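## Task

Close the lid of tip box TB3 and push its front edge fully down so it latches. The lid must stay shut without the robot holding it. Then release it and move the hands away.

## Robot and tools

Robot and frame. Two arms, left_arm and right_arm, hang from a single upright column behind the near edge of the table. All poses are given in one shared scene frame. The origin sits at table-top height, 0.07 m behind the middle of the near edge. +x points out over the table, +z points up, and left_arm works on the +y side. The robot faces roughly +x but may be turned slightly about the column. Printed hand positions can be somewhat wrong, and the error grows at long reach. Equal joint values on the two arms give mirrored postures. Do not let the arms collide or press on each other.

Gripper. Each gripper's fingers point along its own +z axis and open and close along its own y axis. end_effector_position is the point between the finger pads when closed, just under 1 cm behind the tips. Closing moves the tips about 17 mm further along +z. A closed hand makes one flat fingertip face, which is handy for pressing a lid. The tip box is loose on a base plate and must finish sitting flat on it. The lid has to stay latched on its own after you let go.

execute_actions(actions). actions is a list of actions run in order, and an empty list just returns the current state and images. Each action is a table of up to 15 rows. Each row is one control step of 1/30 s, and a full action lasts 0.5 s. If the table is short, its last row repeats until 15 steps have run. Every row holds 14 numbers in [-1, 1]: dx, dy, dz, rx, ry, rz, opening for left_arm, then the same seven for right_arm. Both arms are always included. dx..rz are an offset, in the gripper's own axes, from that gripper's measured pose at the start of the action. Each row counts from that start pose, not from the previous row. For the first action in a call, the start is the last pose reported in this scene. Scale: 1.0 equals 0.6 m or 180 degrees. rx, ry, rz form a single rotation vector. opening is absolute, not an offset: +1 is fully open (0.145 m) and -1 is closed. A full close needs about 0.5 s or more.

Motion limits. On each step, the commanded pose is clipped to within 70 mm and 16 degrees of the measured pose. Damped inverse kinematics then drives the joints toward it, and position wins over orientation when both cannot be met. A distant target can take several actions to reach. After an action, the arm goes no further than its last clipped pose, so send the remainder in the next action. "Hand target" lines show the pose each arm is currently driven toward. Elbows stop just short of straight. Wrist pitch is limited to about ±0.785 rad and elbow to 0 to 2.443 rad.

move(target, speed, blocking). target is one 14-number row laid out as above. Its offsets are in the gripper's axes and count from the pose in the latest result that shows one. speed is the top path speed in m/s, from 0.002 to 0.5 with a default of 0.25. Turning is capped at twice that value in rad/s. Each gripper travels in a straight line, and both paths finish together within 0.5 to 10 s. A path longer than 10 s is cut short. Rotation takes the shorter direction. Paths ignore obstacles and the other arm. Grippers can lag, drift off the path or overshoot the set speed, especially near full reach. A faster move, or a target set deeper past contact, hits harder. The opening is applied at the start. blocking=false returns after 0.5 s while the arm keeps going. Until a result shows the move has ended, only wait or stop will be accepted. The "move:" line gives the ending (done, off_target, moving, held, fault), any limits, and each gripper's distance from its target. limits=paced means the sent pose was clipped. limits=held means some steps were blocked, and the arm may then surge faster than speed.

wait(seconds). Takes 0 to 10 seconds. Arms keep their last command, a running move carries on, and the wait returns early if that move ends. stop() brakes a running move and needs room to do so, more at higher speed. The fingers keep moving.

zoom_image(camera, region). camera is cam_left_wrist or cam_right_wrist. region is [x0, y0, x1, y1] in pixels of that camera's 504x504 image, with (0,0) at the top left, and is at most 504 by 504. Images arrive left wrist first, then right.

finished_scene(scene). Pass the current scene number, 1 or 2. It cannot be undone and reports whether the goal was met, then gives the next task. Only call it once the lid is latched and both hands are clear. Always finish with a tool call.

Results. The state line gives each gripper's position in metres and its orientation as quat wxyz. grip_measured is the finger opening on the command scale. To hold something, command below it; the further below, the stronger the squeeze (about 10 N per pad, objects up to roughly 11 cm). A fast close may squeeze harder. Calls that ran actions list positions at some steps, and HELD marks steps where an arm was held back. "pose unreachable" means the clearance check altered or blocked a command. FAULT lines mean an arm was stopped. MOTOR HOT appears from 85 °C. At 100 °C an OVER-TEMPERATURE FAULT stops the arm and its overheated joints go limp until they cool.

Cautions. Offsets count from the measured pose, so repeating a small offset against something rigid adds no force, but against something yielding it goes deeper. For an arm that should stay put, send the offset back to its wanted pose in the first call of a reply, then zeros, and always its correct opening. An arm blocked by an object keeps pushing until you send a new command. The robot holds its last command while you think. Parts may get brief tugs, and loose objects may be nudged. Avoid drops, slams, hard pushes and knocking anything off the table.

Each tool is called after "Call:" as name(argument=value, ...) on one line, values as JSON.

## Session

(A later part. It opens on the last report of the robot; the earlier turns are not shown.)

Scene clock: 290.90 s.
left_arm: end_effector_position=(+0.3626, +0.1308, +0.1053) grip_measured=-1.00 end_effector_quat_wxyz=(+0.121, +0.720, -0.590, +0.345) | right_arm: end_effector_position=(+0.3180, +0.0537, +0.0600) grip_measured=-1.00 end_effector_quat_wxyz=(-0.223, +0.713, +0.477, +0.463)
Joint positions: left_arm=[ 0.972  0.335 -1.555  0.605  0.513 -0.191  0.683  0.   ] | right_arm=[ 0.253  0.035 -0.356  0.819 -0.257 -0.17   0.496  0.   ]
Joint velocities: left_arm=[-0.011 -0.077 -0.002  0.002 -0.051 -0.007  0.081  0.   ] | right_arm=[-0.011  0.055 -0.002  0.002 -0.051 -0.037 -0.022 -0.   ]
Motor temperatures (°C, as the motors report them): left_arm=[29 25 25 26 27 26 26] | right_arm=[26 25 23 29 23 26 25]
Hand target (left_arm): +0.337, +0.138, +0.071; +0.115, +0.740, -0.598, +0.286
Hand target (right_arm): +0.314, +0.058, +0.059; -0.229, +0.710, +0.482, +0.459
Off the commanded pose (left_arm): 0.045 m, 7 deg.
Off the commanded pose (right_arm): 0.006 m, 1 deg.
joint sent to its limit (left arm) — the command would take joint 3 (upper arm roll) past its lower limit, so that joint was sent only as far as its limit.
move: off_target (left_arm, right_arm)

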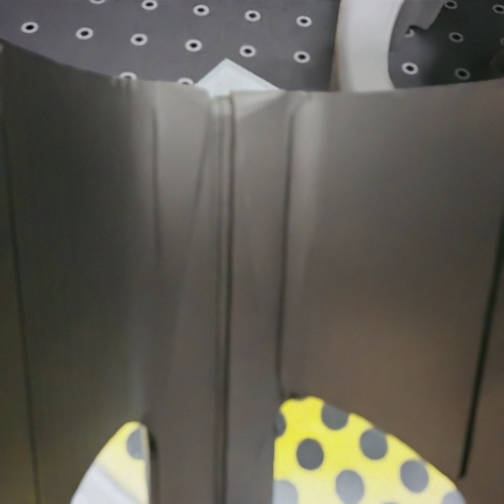

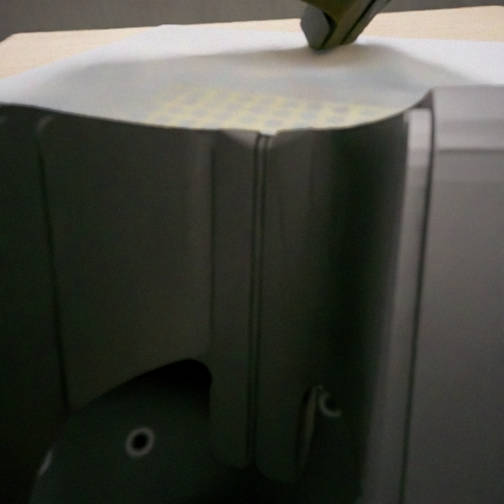

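Call:
move(target=[0,0,0,0,0,0,-1, 0,0,-0.2,0,0,0,1], speed=0.15)

Call:
move(target=[-0.06,0.2,-0.02,-0.06,0,0,-1, 0,0,0,0,0,0,1], speed=0.04)

Scene clock: 296.57 s.
left_arm: end_effector_position=(+0.3661, +0.1307, +0.1097) grip_measured=-1.00 end_effector_quat_wxyz=(+0.120, +0.718, -0.588, +0.353) | right_arm: end_effector_position=(+0.2628, -0.0362, +0.1154) grip_measured=+1.00 end_effector_quat_wxyz=(-0.222, +0.713, +0.477, +0.464)
Joint positions: left_arm=[ 0.979  0.337 -1.552  0.607  0.521 -0.198  0.68   0.   ] | right_arm=[-0.18   0.365 -0.224  1.529 -0.089  0.014  0.639  0.145]
Joint velocities: left_arm=[-0.011 -0.055 -0.017 -0.017  0.037 -0.037 -0.066  0.   ] | right_arm=[ 0.077 -0.033 -0.012 -0.007 -0.037  0.022 -0.007  0.   ]
Motor temperatures (°C, as the motors report them): left_arm=[29 25 25 26 27 27 26] | right_arm=[26 25 23 29 23 26 25]
Hand target (left_arm): +0.363, +0.131, +0.105; +0.121, +0.720, -0.590, +0.345
Hand target (right_arm): +0.262, -0.035, +0.116; -0.225, +0.712, +0.478, +0.462
Off the commanded pose (left_arm): 0.006 m, 1 deg.
Off the commanded pose (right_arm): 0.002 m, 0 deg.
move: off_target (left_arm)

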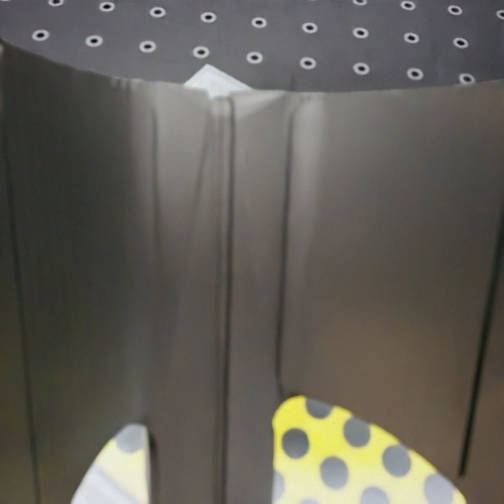

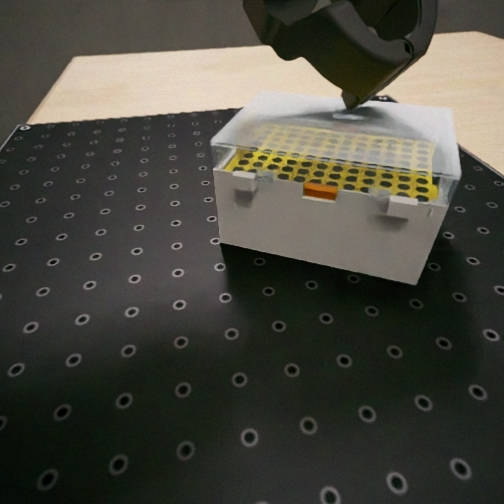

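Scene clock: 299.93 s.
left_arm: end_effector_position=(+0.2802, +0.1187, +0.1051) grip_measured=-1.00 end_effector_quat_wxyz=(+0.185, +0.682, -0.597, +0.380) | right_arm: end_effector_position=(+0.2628, -0.0362, +0.1154) grip_measured=+1.00 end_effector_quat_wxyz=(-0.222, +0.713, +0.477, +0.464)
Joint positions: left_arm=[ 0.822  0.644 -1.545  1.107  0.488 -0.221  0.553  0.   ] | right_arm=[-0.18   0.365 -0.224  1.529 -0.089  0.014  0.639  0.145]
Joint velocities: left_arm=[ 0.011  0.033 -0.007  0.002 -0.051  0.007 -0.037  0.   ] | right_arm=[-0.033 -0.011 -0.002  0.012  0.007  0.066  0.037 -0.   ]
Motor temperatures (°C, as the motors report them): left_arm=[28 25 25 26 27 27 26] | right_arm=[26 25 23 29 23 26 25]
Hand target (left_arm): +0.246, +0.133, +0.070; +0.190, +0.704, -0.617, +0.296
Hand target (right_arm): +0.263, -0.036, +0.115; -0.222, +0.713, +0.477, +0.464
Off the commanded pose (left_arm): 0.052 m, 10 deg.
Off the commanded pose (right_arm): 0.000 m, 0 deg.
joint sent to its limit (left arm) — the command would take joint 3 (upper arm roll) past its lower limit, so that joint was sent only as far as its limit.
move: off_target (left_arm)

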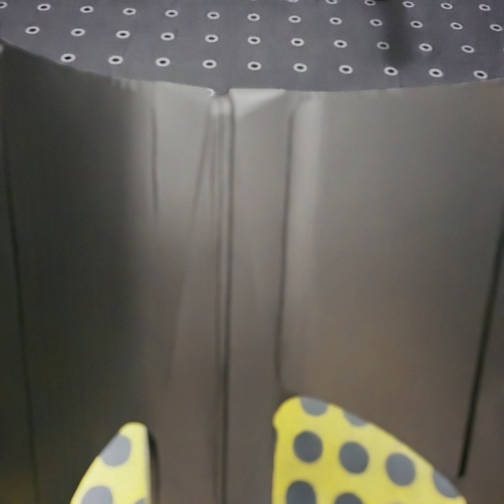

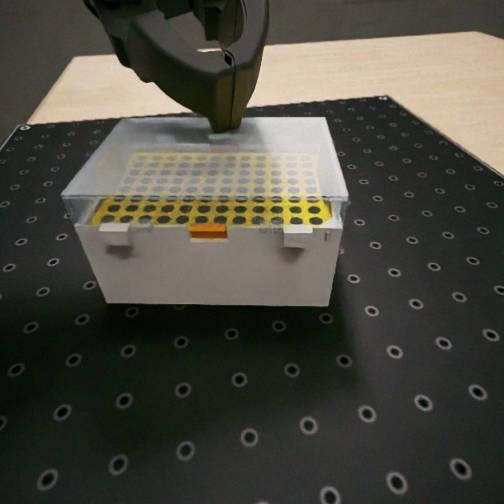

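Call:
move(target=[0.01,-0.013,-0.025,-0.04,-0.14,0,-1, 0,0,-0.12,0,0,0,1], speed=0.08)

Scene clock: 307.40 s.
left_arm: end_effector_position=(+0.2851, +0.1261, +0.1209) grip_measured=-1.00 end_effector_quat_wxyz=(+0.092, +0.735, -0.645, +0.188) | right_arm: end_effector_position=(+0.2294, -0.0899, +0.1480) grip_measured=+1.00 end_effector_quat_wxyz=(-0.223, +0.714, +0.476, +0.462)
Joint positions: left_arm=[ 1.002  0.594 -1.574  1.286  0.334  0.391  0.72   0.   ] | right_arm=[-0.441  0.596 -0.088  1.769  0.104 -0.006  0.639  0.145]
Joint velocities: left_arm=[ 0.011  0.055  0.012 -0.002  0.037  0.007  0.007 -0.   ] | right_arm=[-0.011 -0.033  0.007 -0.012 -0.007 -0.037 -0.051  0.   ]
Motor temperatures (°C, as the motors report them): left_arm=[28 25 25 26 27 28 26] | right_arm=[26 25 23 29 23 26 25]
Hand target (left_arm): +0.284, +0.126, +0.120; +0.093, +0.734, -0.647, +0.184
Hand target (right_arm): +0.229, -0.090, +0.149; -0.223, +0.713, +0.477, +0.464
Off the commanded pose (left_arm): 0.002 m, 0 deg.
Off the commanded pose (right_arm): 0.002 m, 0 deg.
move: done

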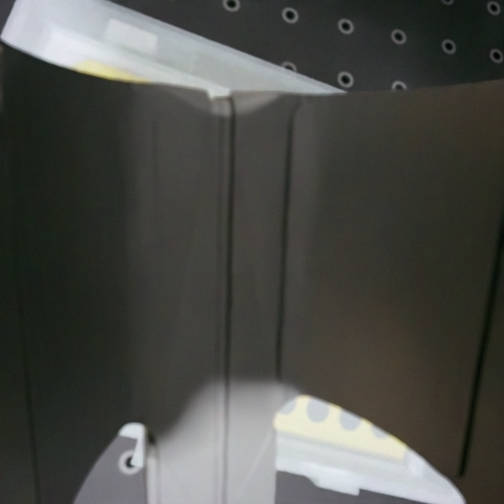

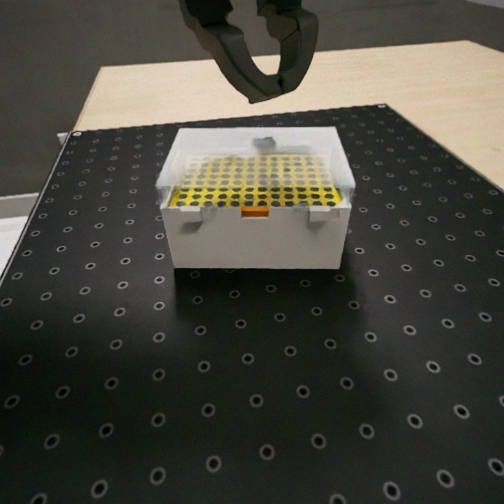

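Call:
move(target=[0.018,0,0,0,0,0,-1, 0,0,0,0,0,0,1], speed=0.05)

Call:
move(target=[-0.04,0.028,0.075,0,0,0,-1, 0,0,0,0,0,0,1], speed=0.025)

Scene clock: 313.20 s.
left_arm: end_effector_position=(+0.2838, +0.1163, +0.1230) grip_measured=-1.00 end_effector_quat_wxyz=(+0.094, +0.734, -0.647, +0.185) | right_arm: end_effector_position=(+0.2294, -0.0899, +0.1480) grip_measured=+1.00 end_effector_quat_wxyz=(-0.223, +0.714, +0.476, +0.462)
Joint positions: left_arm=[ 1.005  0.573 -1.573  1.302  0.337  0.426  0.72   0.   ] | right_arm=[-0.441  0.596 -0.088  1.769  0.104 -0.006  0.639  0.145]
Joint velocities: left_arm=[ 0.033  0.055 -0.007 -0.017  0.066 -0.037  0.037  0.   ] | right_arm=[ 0.033  0.033 -0.012 -0.007  0.037 -0.007 -0.022  0.   ]
Motor temperatures (°C, as the motors report them): left_arm=[28 25 25 26 27 27 25] | right_arm=[26 25 23 29 23 26 25]
Hand target (left_arm): +0.286, +0.116, +0.125; +0.092, +0.735, -0.645, +0.188
Hand target (right_arm): +0.229, -0.090, +0.148; -0.223, +0.714, +0.476, +0.462
Off the commanded pose (left_arm): 0.003 m, 1 deg.
Off the commanded pose (right_arm): 0.000 m, 0 deg.
move: done

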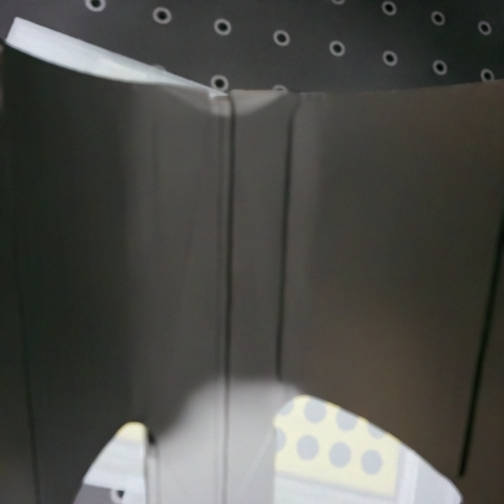

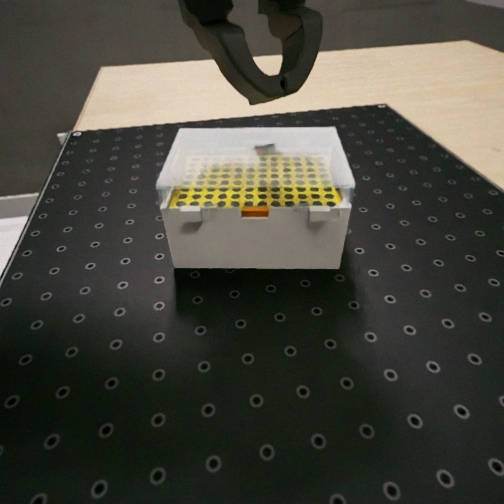

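Scene clock: 315.57 s.
left_arm: end_effector_position=(+0.2885, +0.1106, +0.0987) grip_measured=-1.00 end_effector_quat_wxyz=(+0.101, +0.722, -0.647, +0.222) | right_arm: end_effector_position=(+0.2294, -0.0899, +0.1480) grip_measured=+1.00 end_effector_quat_wxyz=(-0.223, +0.714, +0.476, +0.462)
Joint positions: left_arm=[ 0.92   0.526 -1.548  1.179  0.309  0.276  0.658  0.   ] | right_arm=[-0.441  0.596 -0.088  1.769  0.104 -0.006  0.639  0.145]
Joint velocities: left_arm=[ 0.033  0.033  0.002 -0.002  0.007 -0.022  0.007  0.   ] | right_arm=[-0.033 -0.033  0.002  0.022  0.007  0.022  0.007 -0.   ]
Motor temperatures (°C, as the motors report them): left_arm=[28 25 25 26 27 27 25] | right_arm=[26 25 23 29 23 26 25]
Hand target (left_arm): +0.269, +0.120, +0.073; +0.094, +0.733, -0.648, +0.185
Hand target (right_arm): +0.229, -0.090, +0.148; -0.223, +0.714, +0.476, +0.462
Off the commanded pose (left_arm): 0.034 m, 5 deg.
Off the commanded pose (right_arm): 0.000 m, 0 deg.
joint sent to its limit (left arm) — the command would take joint 3 (upper arm roll) past its lower limit, so that joint was sent only as far as its limit.
move: off_target (left_arm)

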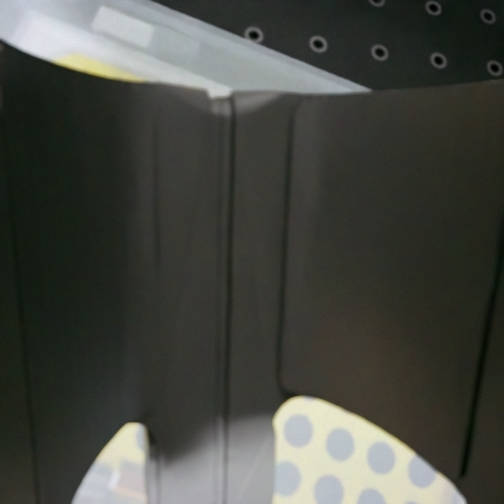

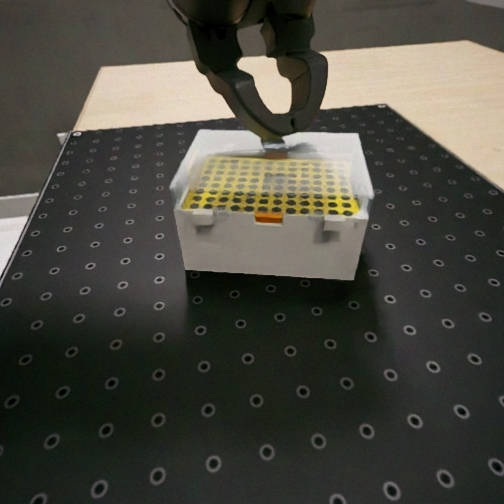

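Call:
move(target=[-0.066,0.055,0.062,-0.02,-0.03,0,-1, 0,0,0,0,0,0,1], speed=0.025)

Scene clock: 321.10 s.
left_arm: end_effector_position=(+0.2938, +0.1076, +0.0972) grip_measured=-1.00 end_effector_quat_wxyz=(-0.102, -0.703, +0.658, -0.247) | right_arm: end_effector_position=(+0.2294, -0.0899, +0.1480) grip_measured=+1.00 end_effector_quat_wxyz=(-0.223, +0.714, +0.476, +0.462)
Joint positions: left_arm=[ 0.9    0.514 -1.526  1.141  0.275  0.188  0.65   0.   ] | right_arm=[-0.441  0.596 -0.088  1.769  0.104 -0.006  0.639  0.145]
Joint velocities: left_arm=[ 0.055  0.011 -0.002  0.007  0.022 -0.022 -0.037  0.   ] | right_arm=[-0.011  0.011  0.012 -0.007 -0.022  0.022  0.037 -0.   ]
Motor temperatures (°C, as the motors report them): left_arm=[28 25 25 26 27 27 25] | right_arm=[26 25 23 29 23 26 25]
Hand target (left_arm): +0.255, +0.126, +0.051; +0.094, +0.725, -0.662, +0.168
Hand target (right_arm): +0.229, -0.090, +0.148; -0.223, +0.714, +0.476, +0.462
Off the commanded pose (left_arm): 0.066 m, 10 deg.
Off the commanded pose (right_arm): 0.000 m, 0 deg.
joint sent to its limit (left arm) — the command would take joint 3 (upper arm roll) past its lower limit, so that joint was sent only as far as its limit.
move: off_target (left_arm)

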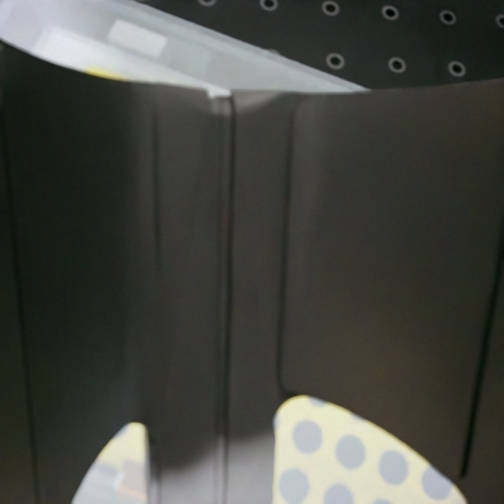

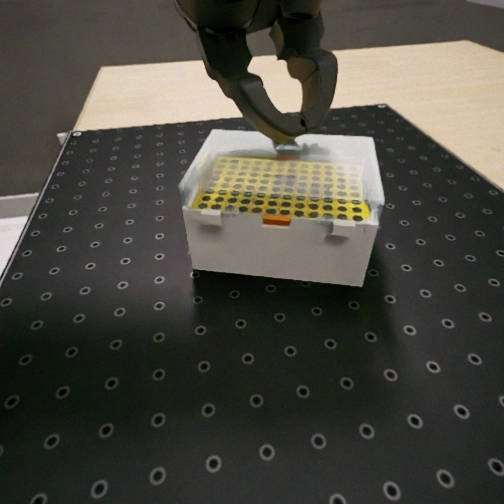

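Inspect the front.

Call:
move(target=[0,0,-0.07,0,0,0,-1, 0,0,0,0,0,0,1], speed=0.08)

Call:
move(target=[-0.2,-0.06,-0.08,0,0.17,0,1, 0,0,0,0,0,0,1], speed=0.15)

Scene clock: 325.00 s.
left_arm: end_effector_position=(+0.2864, +0.1281, +0.1331) grip_measured=-1.00 end_effector_quat_wxyz=(-0.101, -0.704, +0.657, -0.250) | right_arm: end_effector_position=(+0.2294, -0.0899, +0.1480) grip_measured=+1.00 end_effector_quat_wxyz=(-0.223, +0.714, +0.476, +0.462)
Joint positions: left_arm=[ 0.964  0.671 -1.515  1.337  0.309  0.247  0.693  0.   ] | right_arm=[-0.441  0.596 -0.088  1.769  0.104 -0.006  0.639  0.145]
Joint velocities: left_arm=[-0.055  0.033 -0.002 -0.007 -0.007 -0.066  0.007  0.   ] | right_arm=[-0.011 -0.011 -0.012  0.012 -0.066 -0.095 -0.022  0.   ]
Motor temperatures (°C, as the motors report them): left_arm=[29 25 25 26 27 28 25] | right_arm=[26 25 23 29 23 26 25]
Hand target (left_arm): +0.285, +0.127, +0.133; +0.103, +0.704, -0.658, +0.248
Hand target (right_arm): +0.229, -0.090, +0.148; -0.223, +0.714, +0.476, +0.462
Off the commanded pose (left_arm): 0.002 m, 0 deg.
Off the commanded pose (right_arm): 0.000 m, 0 deg.
move: done

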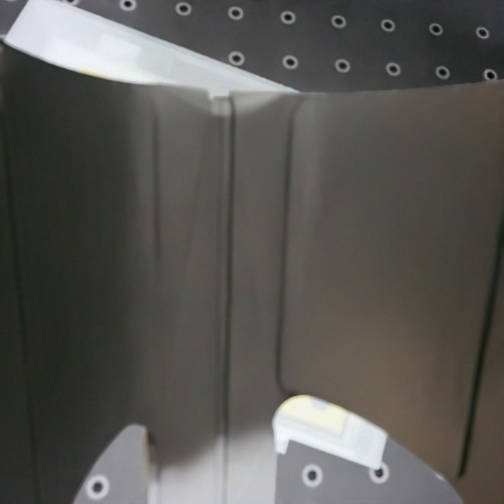

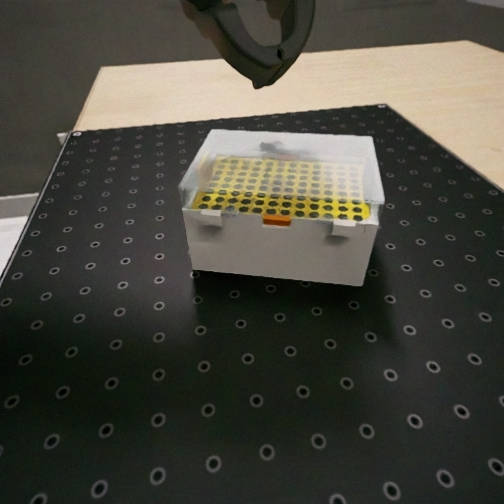

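Scene clock: 327.10 s.
left_arm: end_effector_position=(+0.3098, +0.2612, +0.1263) grip_measured=+1.00 end_effector_quat_wxyz=(+0.187, +0.677, -0.588, +0.401) | right_arm: end_effector_position=(+0.2294, -0.0899, +0.1480) grip_measured=+1.00 end_effector_quat_wxyz=(-0.223, +0.714, +0.476, +0.462)
Joint positions: left_arm=[ 0.918  0.476 -1.145  0.137  0.536 -0.795  1.271  0.145] | right_arm=[-0.441  0.596 -0.088  1.769  0.104 -0.006  0.639  0.145]
Joint velocities: left_arm=[ 0.011 -0.055  0.105  0.012 -0.154 -0.051 -0.037  0.   ] | right_arm=[-0.011 -0.011  0.002  0.022 -0.022 -0.007 -0.037  0.   ]
Motor temperatures (°C, as the motors report them): left_arm=[29 25 25 26 27 27 25] | right_arm=[26 25 23 29 23 26 25]
Hand target (left_arm): +0.309, +0.260, +0.124; +0.188, +0.676, -0.590, +0.400
Hand target (right_arm): +0.229, -0.090, +0.148; -0.223, +0.714, +0.476, +0.462
Off the commanded pose (left_arm): 0.004 m, 13 deg.
Off the commanded pose (right_arm): 0.000 m, 0 deg.
joint sent to its limit (left arm) — the command would take joint 6 (wrist pitch) past its lower limit, so that joint was sent only as far as its limit.
move: off_target (left_arm)

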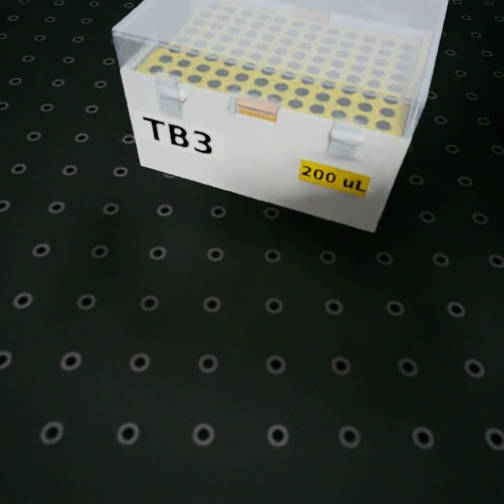

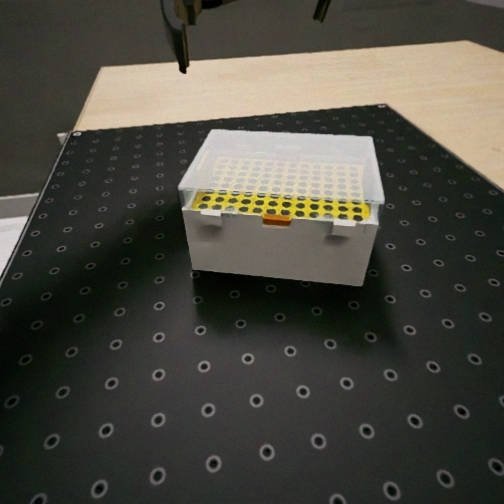

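Call:
zoom_image(camera="cam_left_wrist", region=[130,50,420,180])

Region (130, 50, 420, 180) of cam_left_wrist's 504x504 image, scaled by 1.738, with more detail than that image has; it fills the top 226 rows of this view, and the rest is white.

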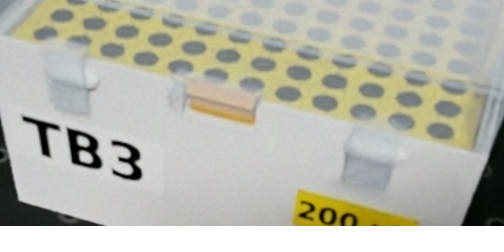

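Call:
move(target=[0.17,0.082,0.158,-0.04,-0.19,0,-1, 0,0,0,0,0,0,-1], speed=0.12)

Call:
move(target=[0,0,0.03,0,0,0,-0.4, 0,0,0,0,0,0,-1], speed=0.05)

Scene clock: 340.47 s.
left_arm: end_effector_position=(+0.2932, +0.1133, +0.1354) grip_measured=-1.00 end_effector_quat_wxyz=(+0.051, +0.750, -0.642, +0.151) | right_arm: end_effector_position=(+0.2294, -0.0899, +0.1480) grip_measured=-1.00 end_effector_quat_wxyz=(-0.223, +0.714, +0.476, +0.462)
Joint positions: left_arm=[ 0.951  0.514 -1.401  1.328  0.112  0.625  0.857  0.   ] | right_arm=[-0.441  0.596 -0.088  1.769  0.104 -0.006  0.639  0.   ]
Joint velocities: left_arm=[ 0.033  0.011  0.002 -0.007 -0.007 -0.051 -0.066  0.   ] | right_arm=[ 0.077  0.077 -0.002  0.007  0.022  0.037 -0.051 -0.   ]
Motor temperatures (°C, as the motors report them): left_arm=[29 25 25 26 26 27 25] | right_arm=[26 25 23 29 23 26 25]
Hand target (left_arm): +0.292, +0.114, +0.135; +0.051, +0.750, -0.643, +0.147
Hand target (right_arm): +0.229, -0.090, +0.148; -0.223, +0.714, +0.476, +0.462
Off the commanded pose (left_arm): 0.002 m, 1 deg.
Off the commanded pose (right_arm): 0.000 m, 0 deg.
move: done

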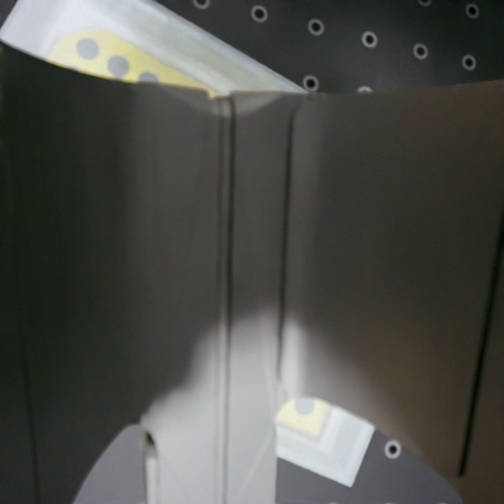

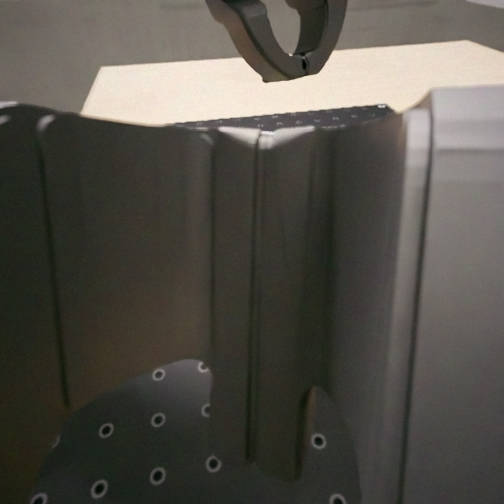

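Scene clock: 341.17 s.
left_arm: end_effector_position=(+0.2955, +0.1082, +0.1193) grip_measured=-0.40 end_effector_quat_wxyz=(+0.053, +0.750, -0.642, +0.149) | right_arm: end_effector_position=(+0.2294, -0.0899, +0.1480) grip_measured=-1.00 end_effector_quat_wxyz=(-0.223, +0.714, +0.476, +0.462)
Joint positions: left_arm=[ 0.919  0.463 -1.401  1.247  0.097  0.588  0.836  0.045] | right_arm=[-0.441  0.596 -0.088  1.769  0.104 -0.006  0.639  0.   ]
Joint velocities: left_arm=[-0.033 -0.011  0.002  0.007 -0.081  0.007 -0.037 -0.   ] | right_arm=[ 0.011 -0.033 -0.012 -0.002 -0.051  0.051 -0.007  0.   ]
Motor temperatures (°C, as the motors report them): left_arm=[29 25 25 26 26 27 25] | right_arm=[26 25 23 29 23 26 25]
Hand target (left_arm): +0.296, +0.108, +0.118; +0.051, +0.750, -0.642, +0.151
Hand target (right_arm): +0.229, -0.090, +0.148; -0.223, +0.714, +0.476, +0.462
Off the commanded pose (left_arm): 0.001 m, 0 deg.
Off the commanded pose (right_arm): 0.000 m, 0 deg.
move: done

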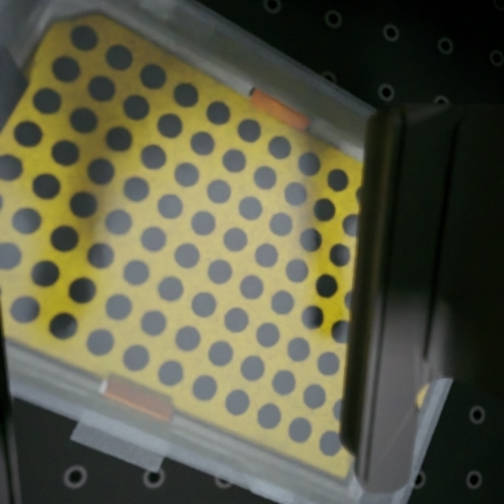

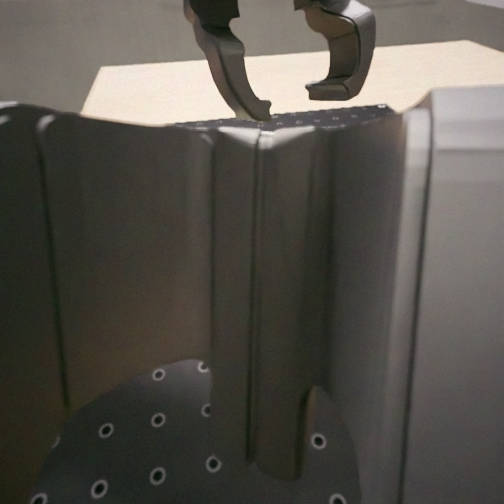

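Call:
move(target=[0.02,-0.025,0,0,0,0,-1, 0,0,0,0,0,0,-1], speed=0.05)

Call:
move(target=[-0.03,0.02,0.11,0,0,0,-1, 0,0,0,0,0,0,-1], speed=0.03)

Scene clock: 345.80 s.
left_arm: end_effector_position=(+0.3128, +0.0988, +0.1251) grip_measured=-1.00 end_effector_quat_wxyz=(+0.051, +0.750, -0.641, +0.152) | right_arm: end_effector_position=(+0.2294, -0.0899, +0.1480) grip_measured=-1.00 end_effector_quat_wxyz=(-0.223, +0.714, +0.476, +0.462)
Joint positions: left_arm=[ 0.959  0.389 -1.401  1.155  0.098  0.578  0.858  0.   ] | right_arm=[-0.441  0.596 -0.088  1.769  0.104 -0.006  0.639  0.   ]
Joint velocities: left_arm=[-0.033  0.033 -0.002 -0.007 -0.007 -0.007  0.022  0.   ] | right_arm=[-0.033  0.055  0.007  0.007 -0.007  0.007 -0.022 -0.   ]
Motor temperatures (°C, as the motors report them): left_arm=[29 25 25 26 26 27 25] | right_arm=[26 25 23 29 23 26 25]
Hand target (left_arm): +0.312, +0.099, +0.125; +0.053, +0.750, -0.642, +0.149
Hand target (right_arm): +0.229, -0.090, +0.148; -0.223, +0.714, +0.476, +0.462
Off the commanded pose (left_arm): 0.001 m, 0 deg.
Off the commanded pose (right_arm): 0.000 m, 0 deg.
move: done

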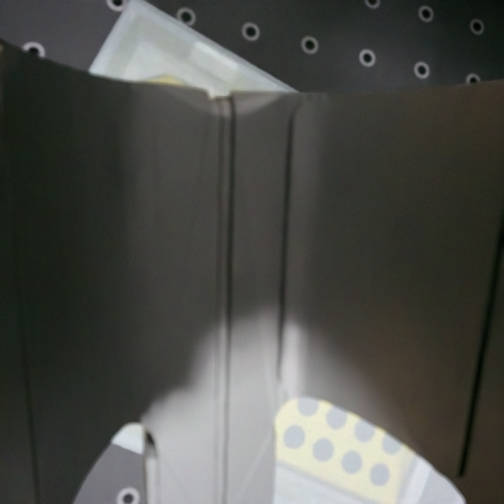

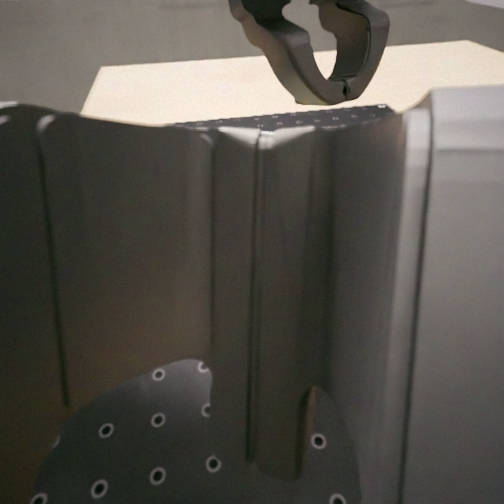

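Scene clock: 348.33 s.
left_arm: end_effector_position=(+0.3349, +0.0820, +0.0962) grip_measured=-1.00 end_effector_quat_wxyz=(+0.050, +0.734, -0.645, +0.205) | right_arm: end_effector_position=(+0.2294, -0.0899, +0.1480) grip_measured=-1.00 end_effector_quat_wxyz=(-0.223, +0.714, +0.476, +0.462)
Joint positions: left_arm=[ 0.904  0.259 -1.387  0.906  0.092  0.364  0.741  0.   ] | right_arm=[-0.441  0.596 -0.088  1.769  0.104 -0.006  0.639  0.   ]
Joint velocities: left_arm=[-0.033 -0.077 -0.002  0.002 -0.066 -0.007 -0.066  0.   ] | right_arm=[-0.033  0.099 -0.012  0.007 -0.066  0.022  0.022 -0.   ]
Motor temperatures (°C, as the motors report them): left_arm=[29 25 25 26 26 27 25] | right_arm=[26 25 23 29 23 26 25]
Hand target (left_arm): +0.306, +0.097, +0.060; +0.050, +0.749, -0.643, +0.152
Hand target (right_arm): +0.229, -0.090, +0.148; -0.223, +0.714, +0.476, +0.462
Off the commanded pose (left_arm): 0.050 m, 6 deg.
Off the commanded pose (right_arm): 0.000 m, 0 deg.
move: off_target (left_arm)

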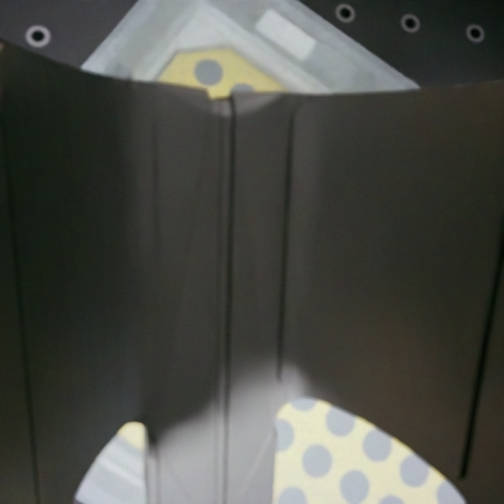

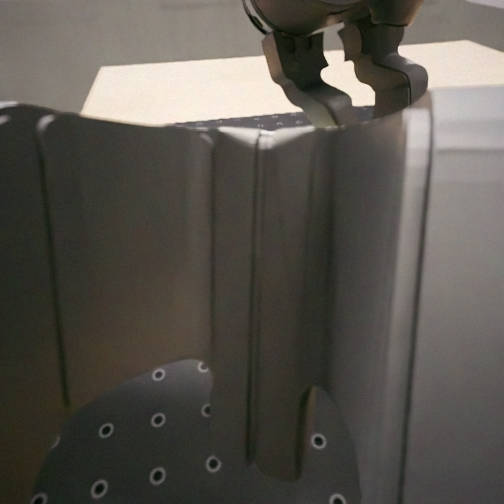

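Call:
move(target=[-0.075,0.08,0.037,-0.02,-0.04,0,-1, 0,0,0,0,0,0,-1], speed=0.03)

Call:
move(target=[-0.07,0.06,0.065,-0.02,-0.04,0,-1, 0,0,0,0,0,0,-1], speed=0.05)

Scene clock: 355.87 s.
left_arm: end_effector_position=(+0.3340, +0.0824, +0.0965) grip_measured=-1.00 end_effector_quat_wxyz=(-0.012, -0.715, +0.659, -0.235) | right_arm: end_effector_position=(+0.2294, -0.0899, +0.1480) grip_measured=-1.00 end_effector_quat_wxyz=(-0.223, +0.714, +0.476, +0.462)
Joint positions: left_arm=[ 0.935  0.314 -1.528  1.008  0.18   0.361  0.572  0.   ] | right_arm=[-0.441  0.596 -0.088  1.769  0.104 -0.006  0.639  0.   ]
Joint velocities: left_arm=[-0.011 -0.099 -0.002 -0.002  0.022 -0.007 -0.051  0.   ] | right_arm=[-0.011  0.077  0.002  0.012 -0.007 -0.022 -0.066  0.   ]
Motor temperatures (°C, as the motors report them): left_arm=[28 25 26 26 26 27 25] | right_arm=[26 25 23 29 23 26 25]
Hand target (left_arm): +0.289, +0.108, +0.055; +0.032, +0.743, -0.653, +0.140
Hand target (right_arm): +0.229, -0.090, +0.148; -0.223, +0.714, +0.476, +0.462
Off the commanded pose (left_arm): 0.069 m, 12 deg.
Off the commanded pose (right_arm): 0.000 m, 0 deg.
joint sent to its limit (left arm) — the command would take joint 3 (upper arm roll) past its lower limit, so that joint was sent only as far as its limit.
move: off_target (left_arm)

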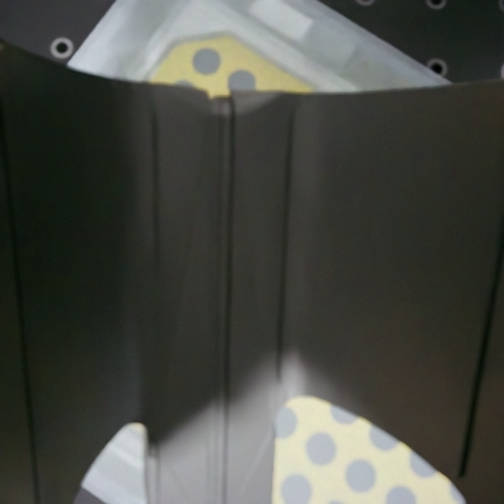

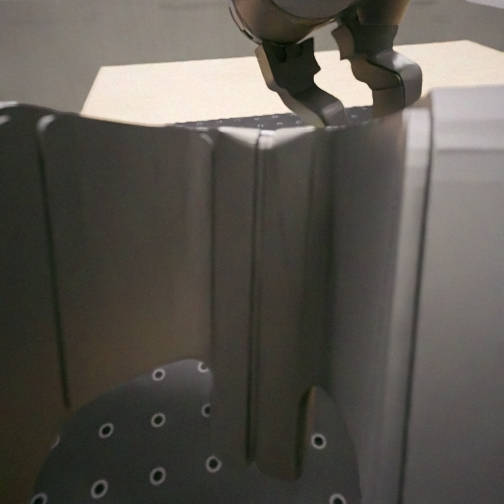

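Scene clock: 357.50 s.
left_arm: end_effector_position=(+0.3526, +0.0759, +0.0952) grip_measured=-1.00 end_effector_quat_wxyz=(+0.023, -0.691, +0.672, -0.265) | right_arm: end_effector_position=(+0.2294, -0.0899, +0.1480) grip_measured=-1.00 end_effector_quat_wxyz=(-0.223, +0.714, +0.476, +0.462)
Joint positions: left_arm=[ 0.933  0.254 -1.533  0.921  0.124  0.292  0.505  0.   ] | right_arm=[-0.441  0.596 -0.088  1.769  0.104 -0.006  0.639  0.   ]
Joint velocities: left_arm=[-0.077  0.055  0.002 -0.002  0.007 -0.037 -0.11   0.   ] | right_arm=[-0.011 -0.055  0.012 -0.007  0.022  0.022  0.022 -0.   ]
Motor temperatures (°C, as the motors report them): left_arm=[28 25 26 26 26 27 25] | right_arm=[25 25 23 29 23 26 25]
Hand target (left_arm): +0.307, +0.104, +0.044; -0.008, +0.725, -0.667, +0.170
Hand target (right_arm): +0.229, -0.090, +0.148; -0.223, +0.714, +0.476, +0.462
Off the commanded pose (left_arm): 0.077 m, 12 deg.
Off the commanded pose (right_arm): 0.000 m, 0 deg.
joint sent to its limit (left arm) — the command would take joint 3 (upper arm roll) past its lower limit, so that joint was sent only as far as its limit.
move: off_target (left_arm)

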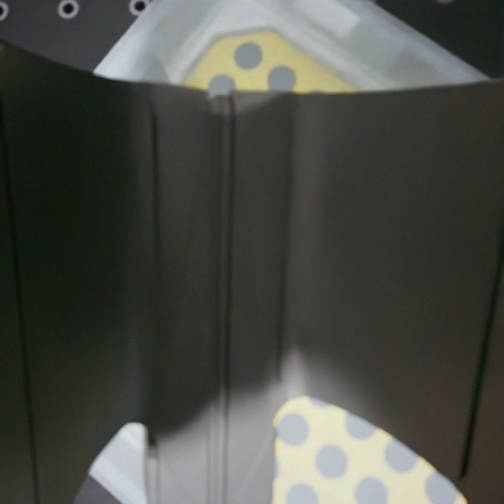

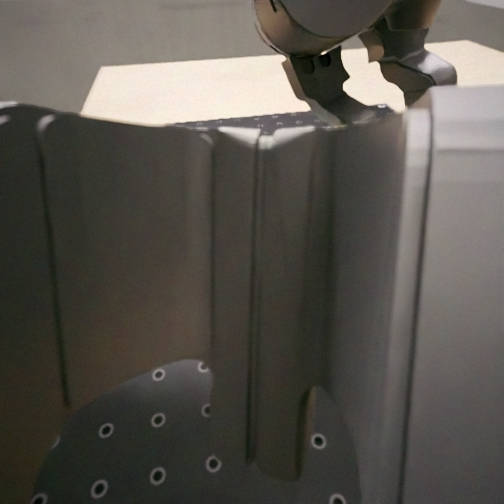

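Inspect again.

Call:
move(target=[0,0,-0.07,0,0,0,-1, 0,0,0,0,0,0,1], speed=0.08)

Call:
move(target=[-0.2,0,-0.08,0,0.15,0,1, 0,0,0,0,0,0,1], speed=0.15)

Call:
zoom_image(camera="cam_left_wrist", region=[80,0,480,220])

Scene clock: 361.90 s.
left_arm: end_effector_position=(+0.3368, +0.0896, +0.1308) grip_measured=-1.00 end_effector_quat_wxyz=(+0.024, -0.691, +0.672, -0.266) | right_arm: end_effector_position=(+0.2294, -0.0899, +0.1480) grip_measured=+1.00 end_effector_quat_wxyz=(-0.223, +0.714, +0.476, +0.462)
Joint positions: left_arm=[ 0.981  0.431 -1.523  1.223  0.147  0.423  0.534  0.   ] | right_arm=[-0.441  0.596 -0.088  1.769  0.104 -0.006  0.639  0.145]
Joint velocities: left_arm=[-0.011  0.055 -0.012  0.012 -0.022 -0.037 -0.037  0.   ] | right_arm=[-0.011  0.011 -0.012  0.007 -0.125 -0.037 -0.037 -0.   ]
Motor temperatures (°C, as the motors report them): left_arm=[29 25 26 27 26 27 25] | right_arm=[25 25 23 29 23 26 25]
Hand target (left_arm): +0.336, +0.089, +0.131; -0.022, +0.692, -0.672, +0.265
Hand target (right_arm): +0.229, -0.090, +0.148; -0.223, +0.714, +0.476, +0.462
Off the commanded pose (left_arm): 0.001 m, 0 deg.
Off the commanded pose (right_arm): 0.000 m, 0 deg.
move: done

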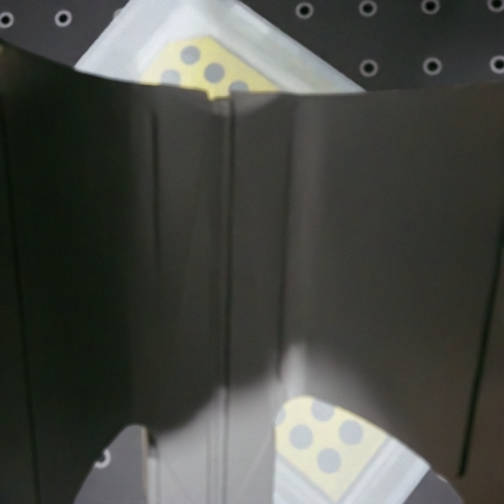

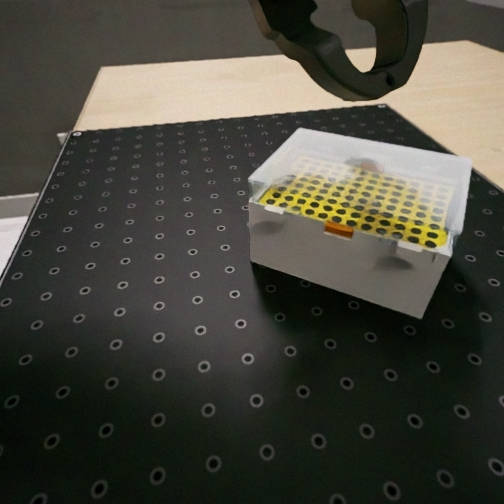

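Scene clock: 363.87 s.
left_arm: end_effector_position=(+0.3241, +0.2194, +0.1340) grip_measured=+1.00 end_effector_quat_wxyz=(-0.128, -0.612, +0.656, -0.423) | right_arm: end_effector_position=(+0.2294, -0.0899, +0.1480) grip_measured=+1.00 end_effector_quat_wxyz=(-0.223, +0.714, +0.476, +0.462)
Joint positions: left_arm=[ 0.937  0.614 -1.469  0.602  0.47  -0.725  0.825  0.145] | right_arm=[-0.441  0.596 -0.088  1.769  0.104 -0.006  0.639  0.145]
Joint velocities: left_arm=[ 0.033  0.055  0.012 -0.007 -0.037 -0.007 -0.051  0.   ] | right_arm=[-0.011 -0.077 -0.012 -0.007 -0.081 -0.051  0.051 -0.   ]
Motor temperatures (°C, as the motors report them): left_arm=[29 25 26 27 26 27 25] | right_arm=[25 25 23 29 23 26 25]
Hand target (left_arm): +0.323, +0.219, +0.133; +0.131, +0.611, -0.657, +0.422
Hand target (right_arm): +0.229, -0.090, +0.148; -0.223, +0.714, +0.476, +0.462
Off the commanded pose (left_arm): 0.003 m, 1 deg.
Off the commanded pose (right_arm): 0.000 m, 0 deg.
move: done

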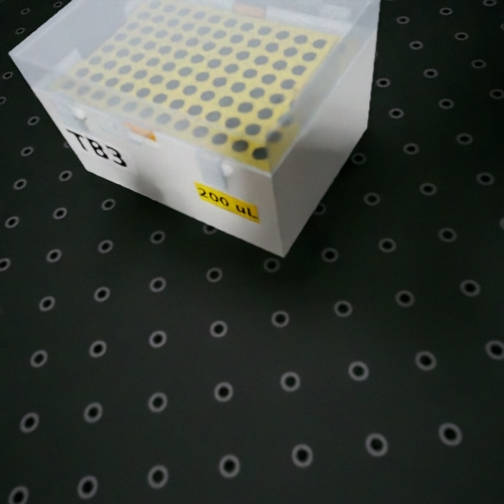

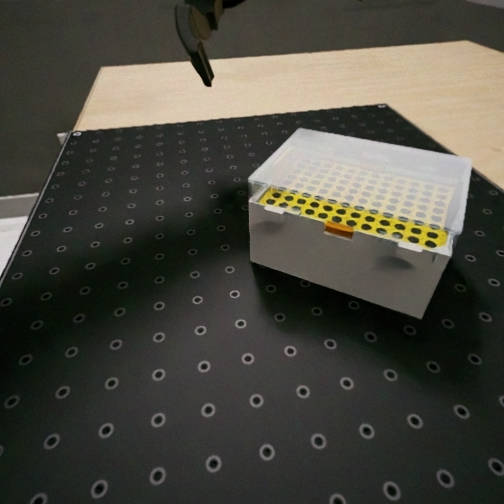

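Region (80, 0, 480, 220) of cam_left_wrist's 504x504 image, scaled by 1.260, with more detail than that image has; it fills the top 277 rows of this view, and the rest is white.

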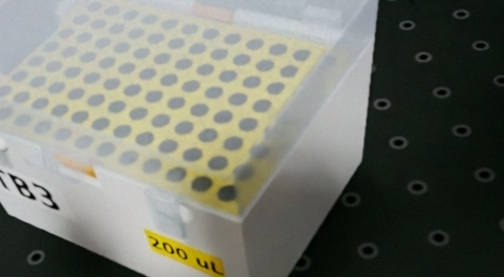

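Call:
move(target=[-0.03,-0.1,0.0,0,0.0,0.03,1, 0,0,0,0,0,0,1], speed=0.15)

Call:
zoom_image(camera="cam_left_wrist", region=[120,20,420,220])

Scene clock: 367.87 s.
left_arm: end_effector_position=(+0.3830, +0.2374, +0.1478) grip_measured=+1.00 end_effector_quat_wxyz=(-0.037, -0.624, +0.667, -0.406) | right_arm: end_effector_position=(+0.2294, -0.0899, +0.1480) grip_measured=+1.00 end_effector_quat_wxyz=(-0.223, +0.714, +0.476, +0.462)
Joint positions: left_arm=[ 1.054  0.35  -1.367  0.144  0.29  -0.797  0.83   0.145] | right_arm=[-0.441  0.596 -0.088  1.769  0.104 -0.006  0.639  0.145]
Joint velocities: left_arm=[-0.055 -0.033  0.046 -0.002 -0.037  0.007 -0.051 -0.   ] | right_arm=[-0.033  0.011 -0.007 -0.012 -0.007 -0.066 -0.051 -0.   ]
Motor temperatures (°C, as the motors report them): left_arm=[29 25 26 27 26 27 25] | right_arm=[25 25 23 29 23 26 25]
Hand target (left_arm): +0.382, +0.237, +0.146; +0.037, +0.624, -0.667, +0.406
Hand target (right_arm): +0.229, -0.090, +0.148; -0.223, +0.714, +0.476, +0.462
Off the commanded pose (left_arm): 0.002 m, 10 deg.
Off the commanded pose (right_arm): 0.000 m, 0 deg.
joint sent to its limit (left arm) — the command would take joint 6 (wrist pitch) past its lower limit, so that joint was sent only as far as its limit.
move: off_target (left_arm)

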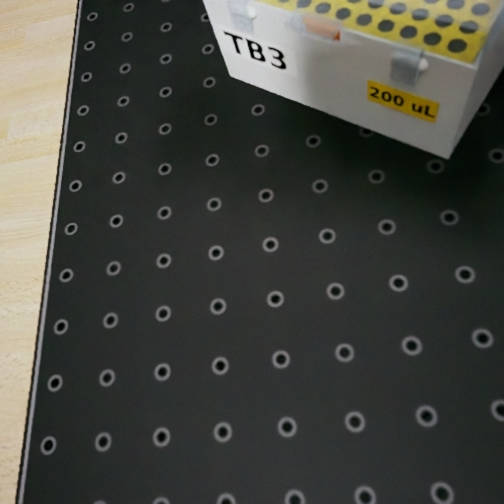

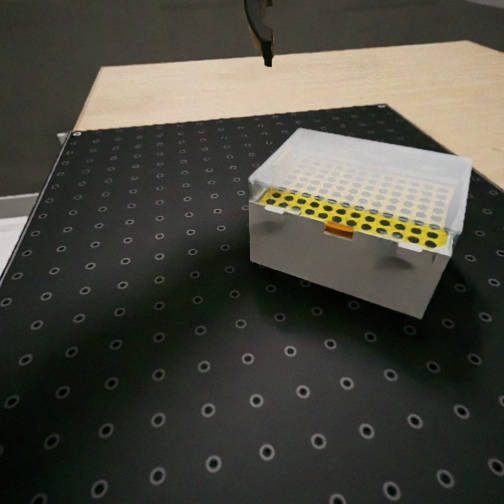

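Region (120, 20, 420, 220) of cam_left_wrist's 504x504 image, scaled by 1.680, with more detail than that image has.

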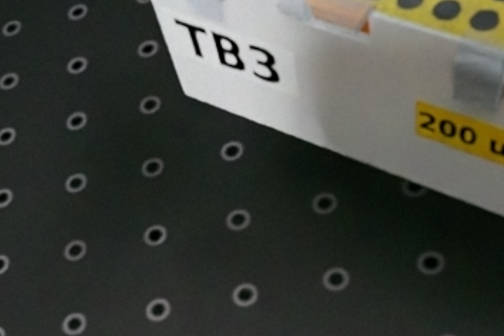

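Call:
move(target=[-0.03,0.07,-0.01,0,0.04,0,1, 0,0,0,0,0,0,1], speed=0.12)

Call:
zoom_image(camera="cam_left_wrist", region=[120,0,420,200])

Scene clock: 372.77 s.
left_arm: end_effector_position=(+0.3487, +0.2518, +0.1227) grip_measured=+1.00 end_effector_quat_wxyz=(-0.044, -0.628, +0.651, -0.424) | right_arm: end_effector_position=(+0.2294, -0.0899, +0.1480) grip_measured=+1.00 end_effector_quat_wxyz=(-0.223, +0.714, +0.476, +0.462)
Joint positions: left_arm=[ 0.891  0.497 -1.157  0.34   0.127 -0.798  0.756  0.145] | right_arm=[-0.441  0.596 -0.088  1.769  0.104 -0.006  0.639  0.145]
Joint velocities: left_arm=[-0.011  0.055  0.085 -0.002 -0.11   0.066  0.022  0.   ] | right_arm=[ 0.011 -0.011 -0.002  0.007 -0.022 -0.081  0.066  0.   ]
Motor temperatures (°C, as the motors report them): left_arm=[29 25 26 27 26 27 25] | right_arm=[25 25 23 29 23 26 25]
Hand target (left_arm): +0.347, +0.250, +0.121; +0.048, +0.627, -0.654, +0.421
Hand target (right_arm): +0.229, -0.090, +0.148; -0.223, +0.714, +0.476, +0.462
Off the commanded pose (left_arm): 0.002 m, 6 deg.
Off the commanded pose (right_arm): 0.000 m, 0 deg.
joint sent to its limit (left arm) — the command would take joint 6 (wrist pitch) past its lower limit, so that joint was sent only as far as its limit.
move: off_target (left_arm)

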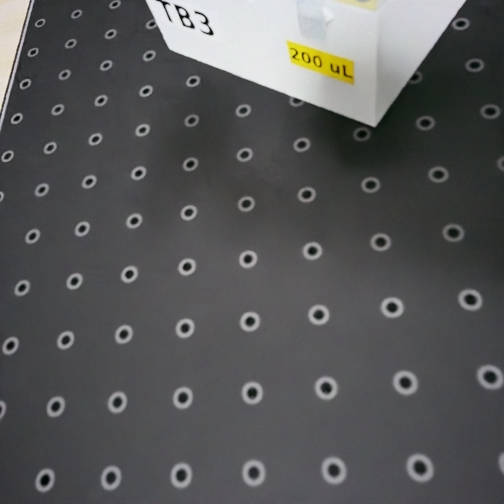

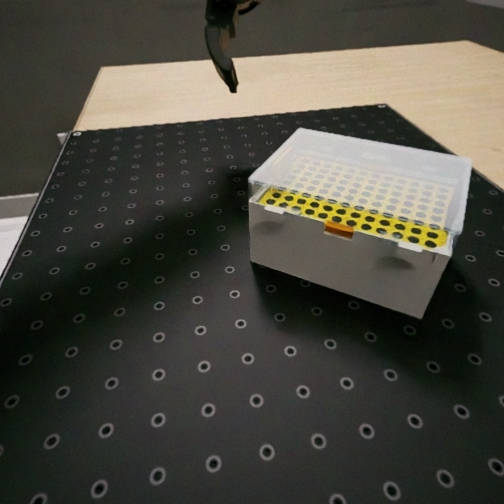

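Region (120, 0, 420, 200) of cam_left_wrist's 504x504 image, scaled by 1.680, with more detail than that image has.

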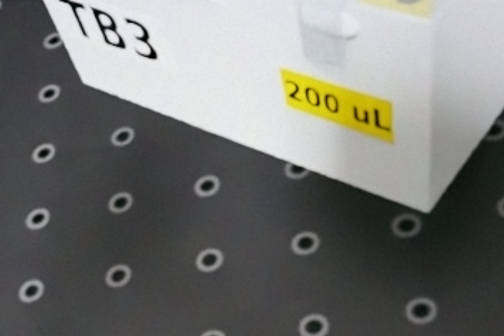

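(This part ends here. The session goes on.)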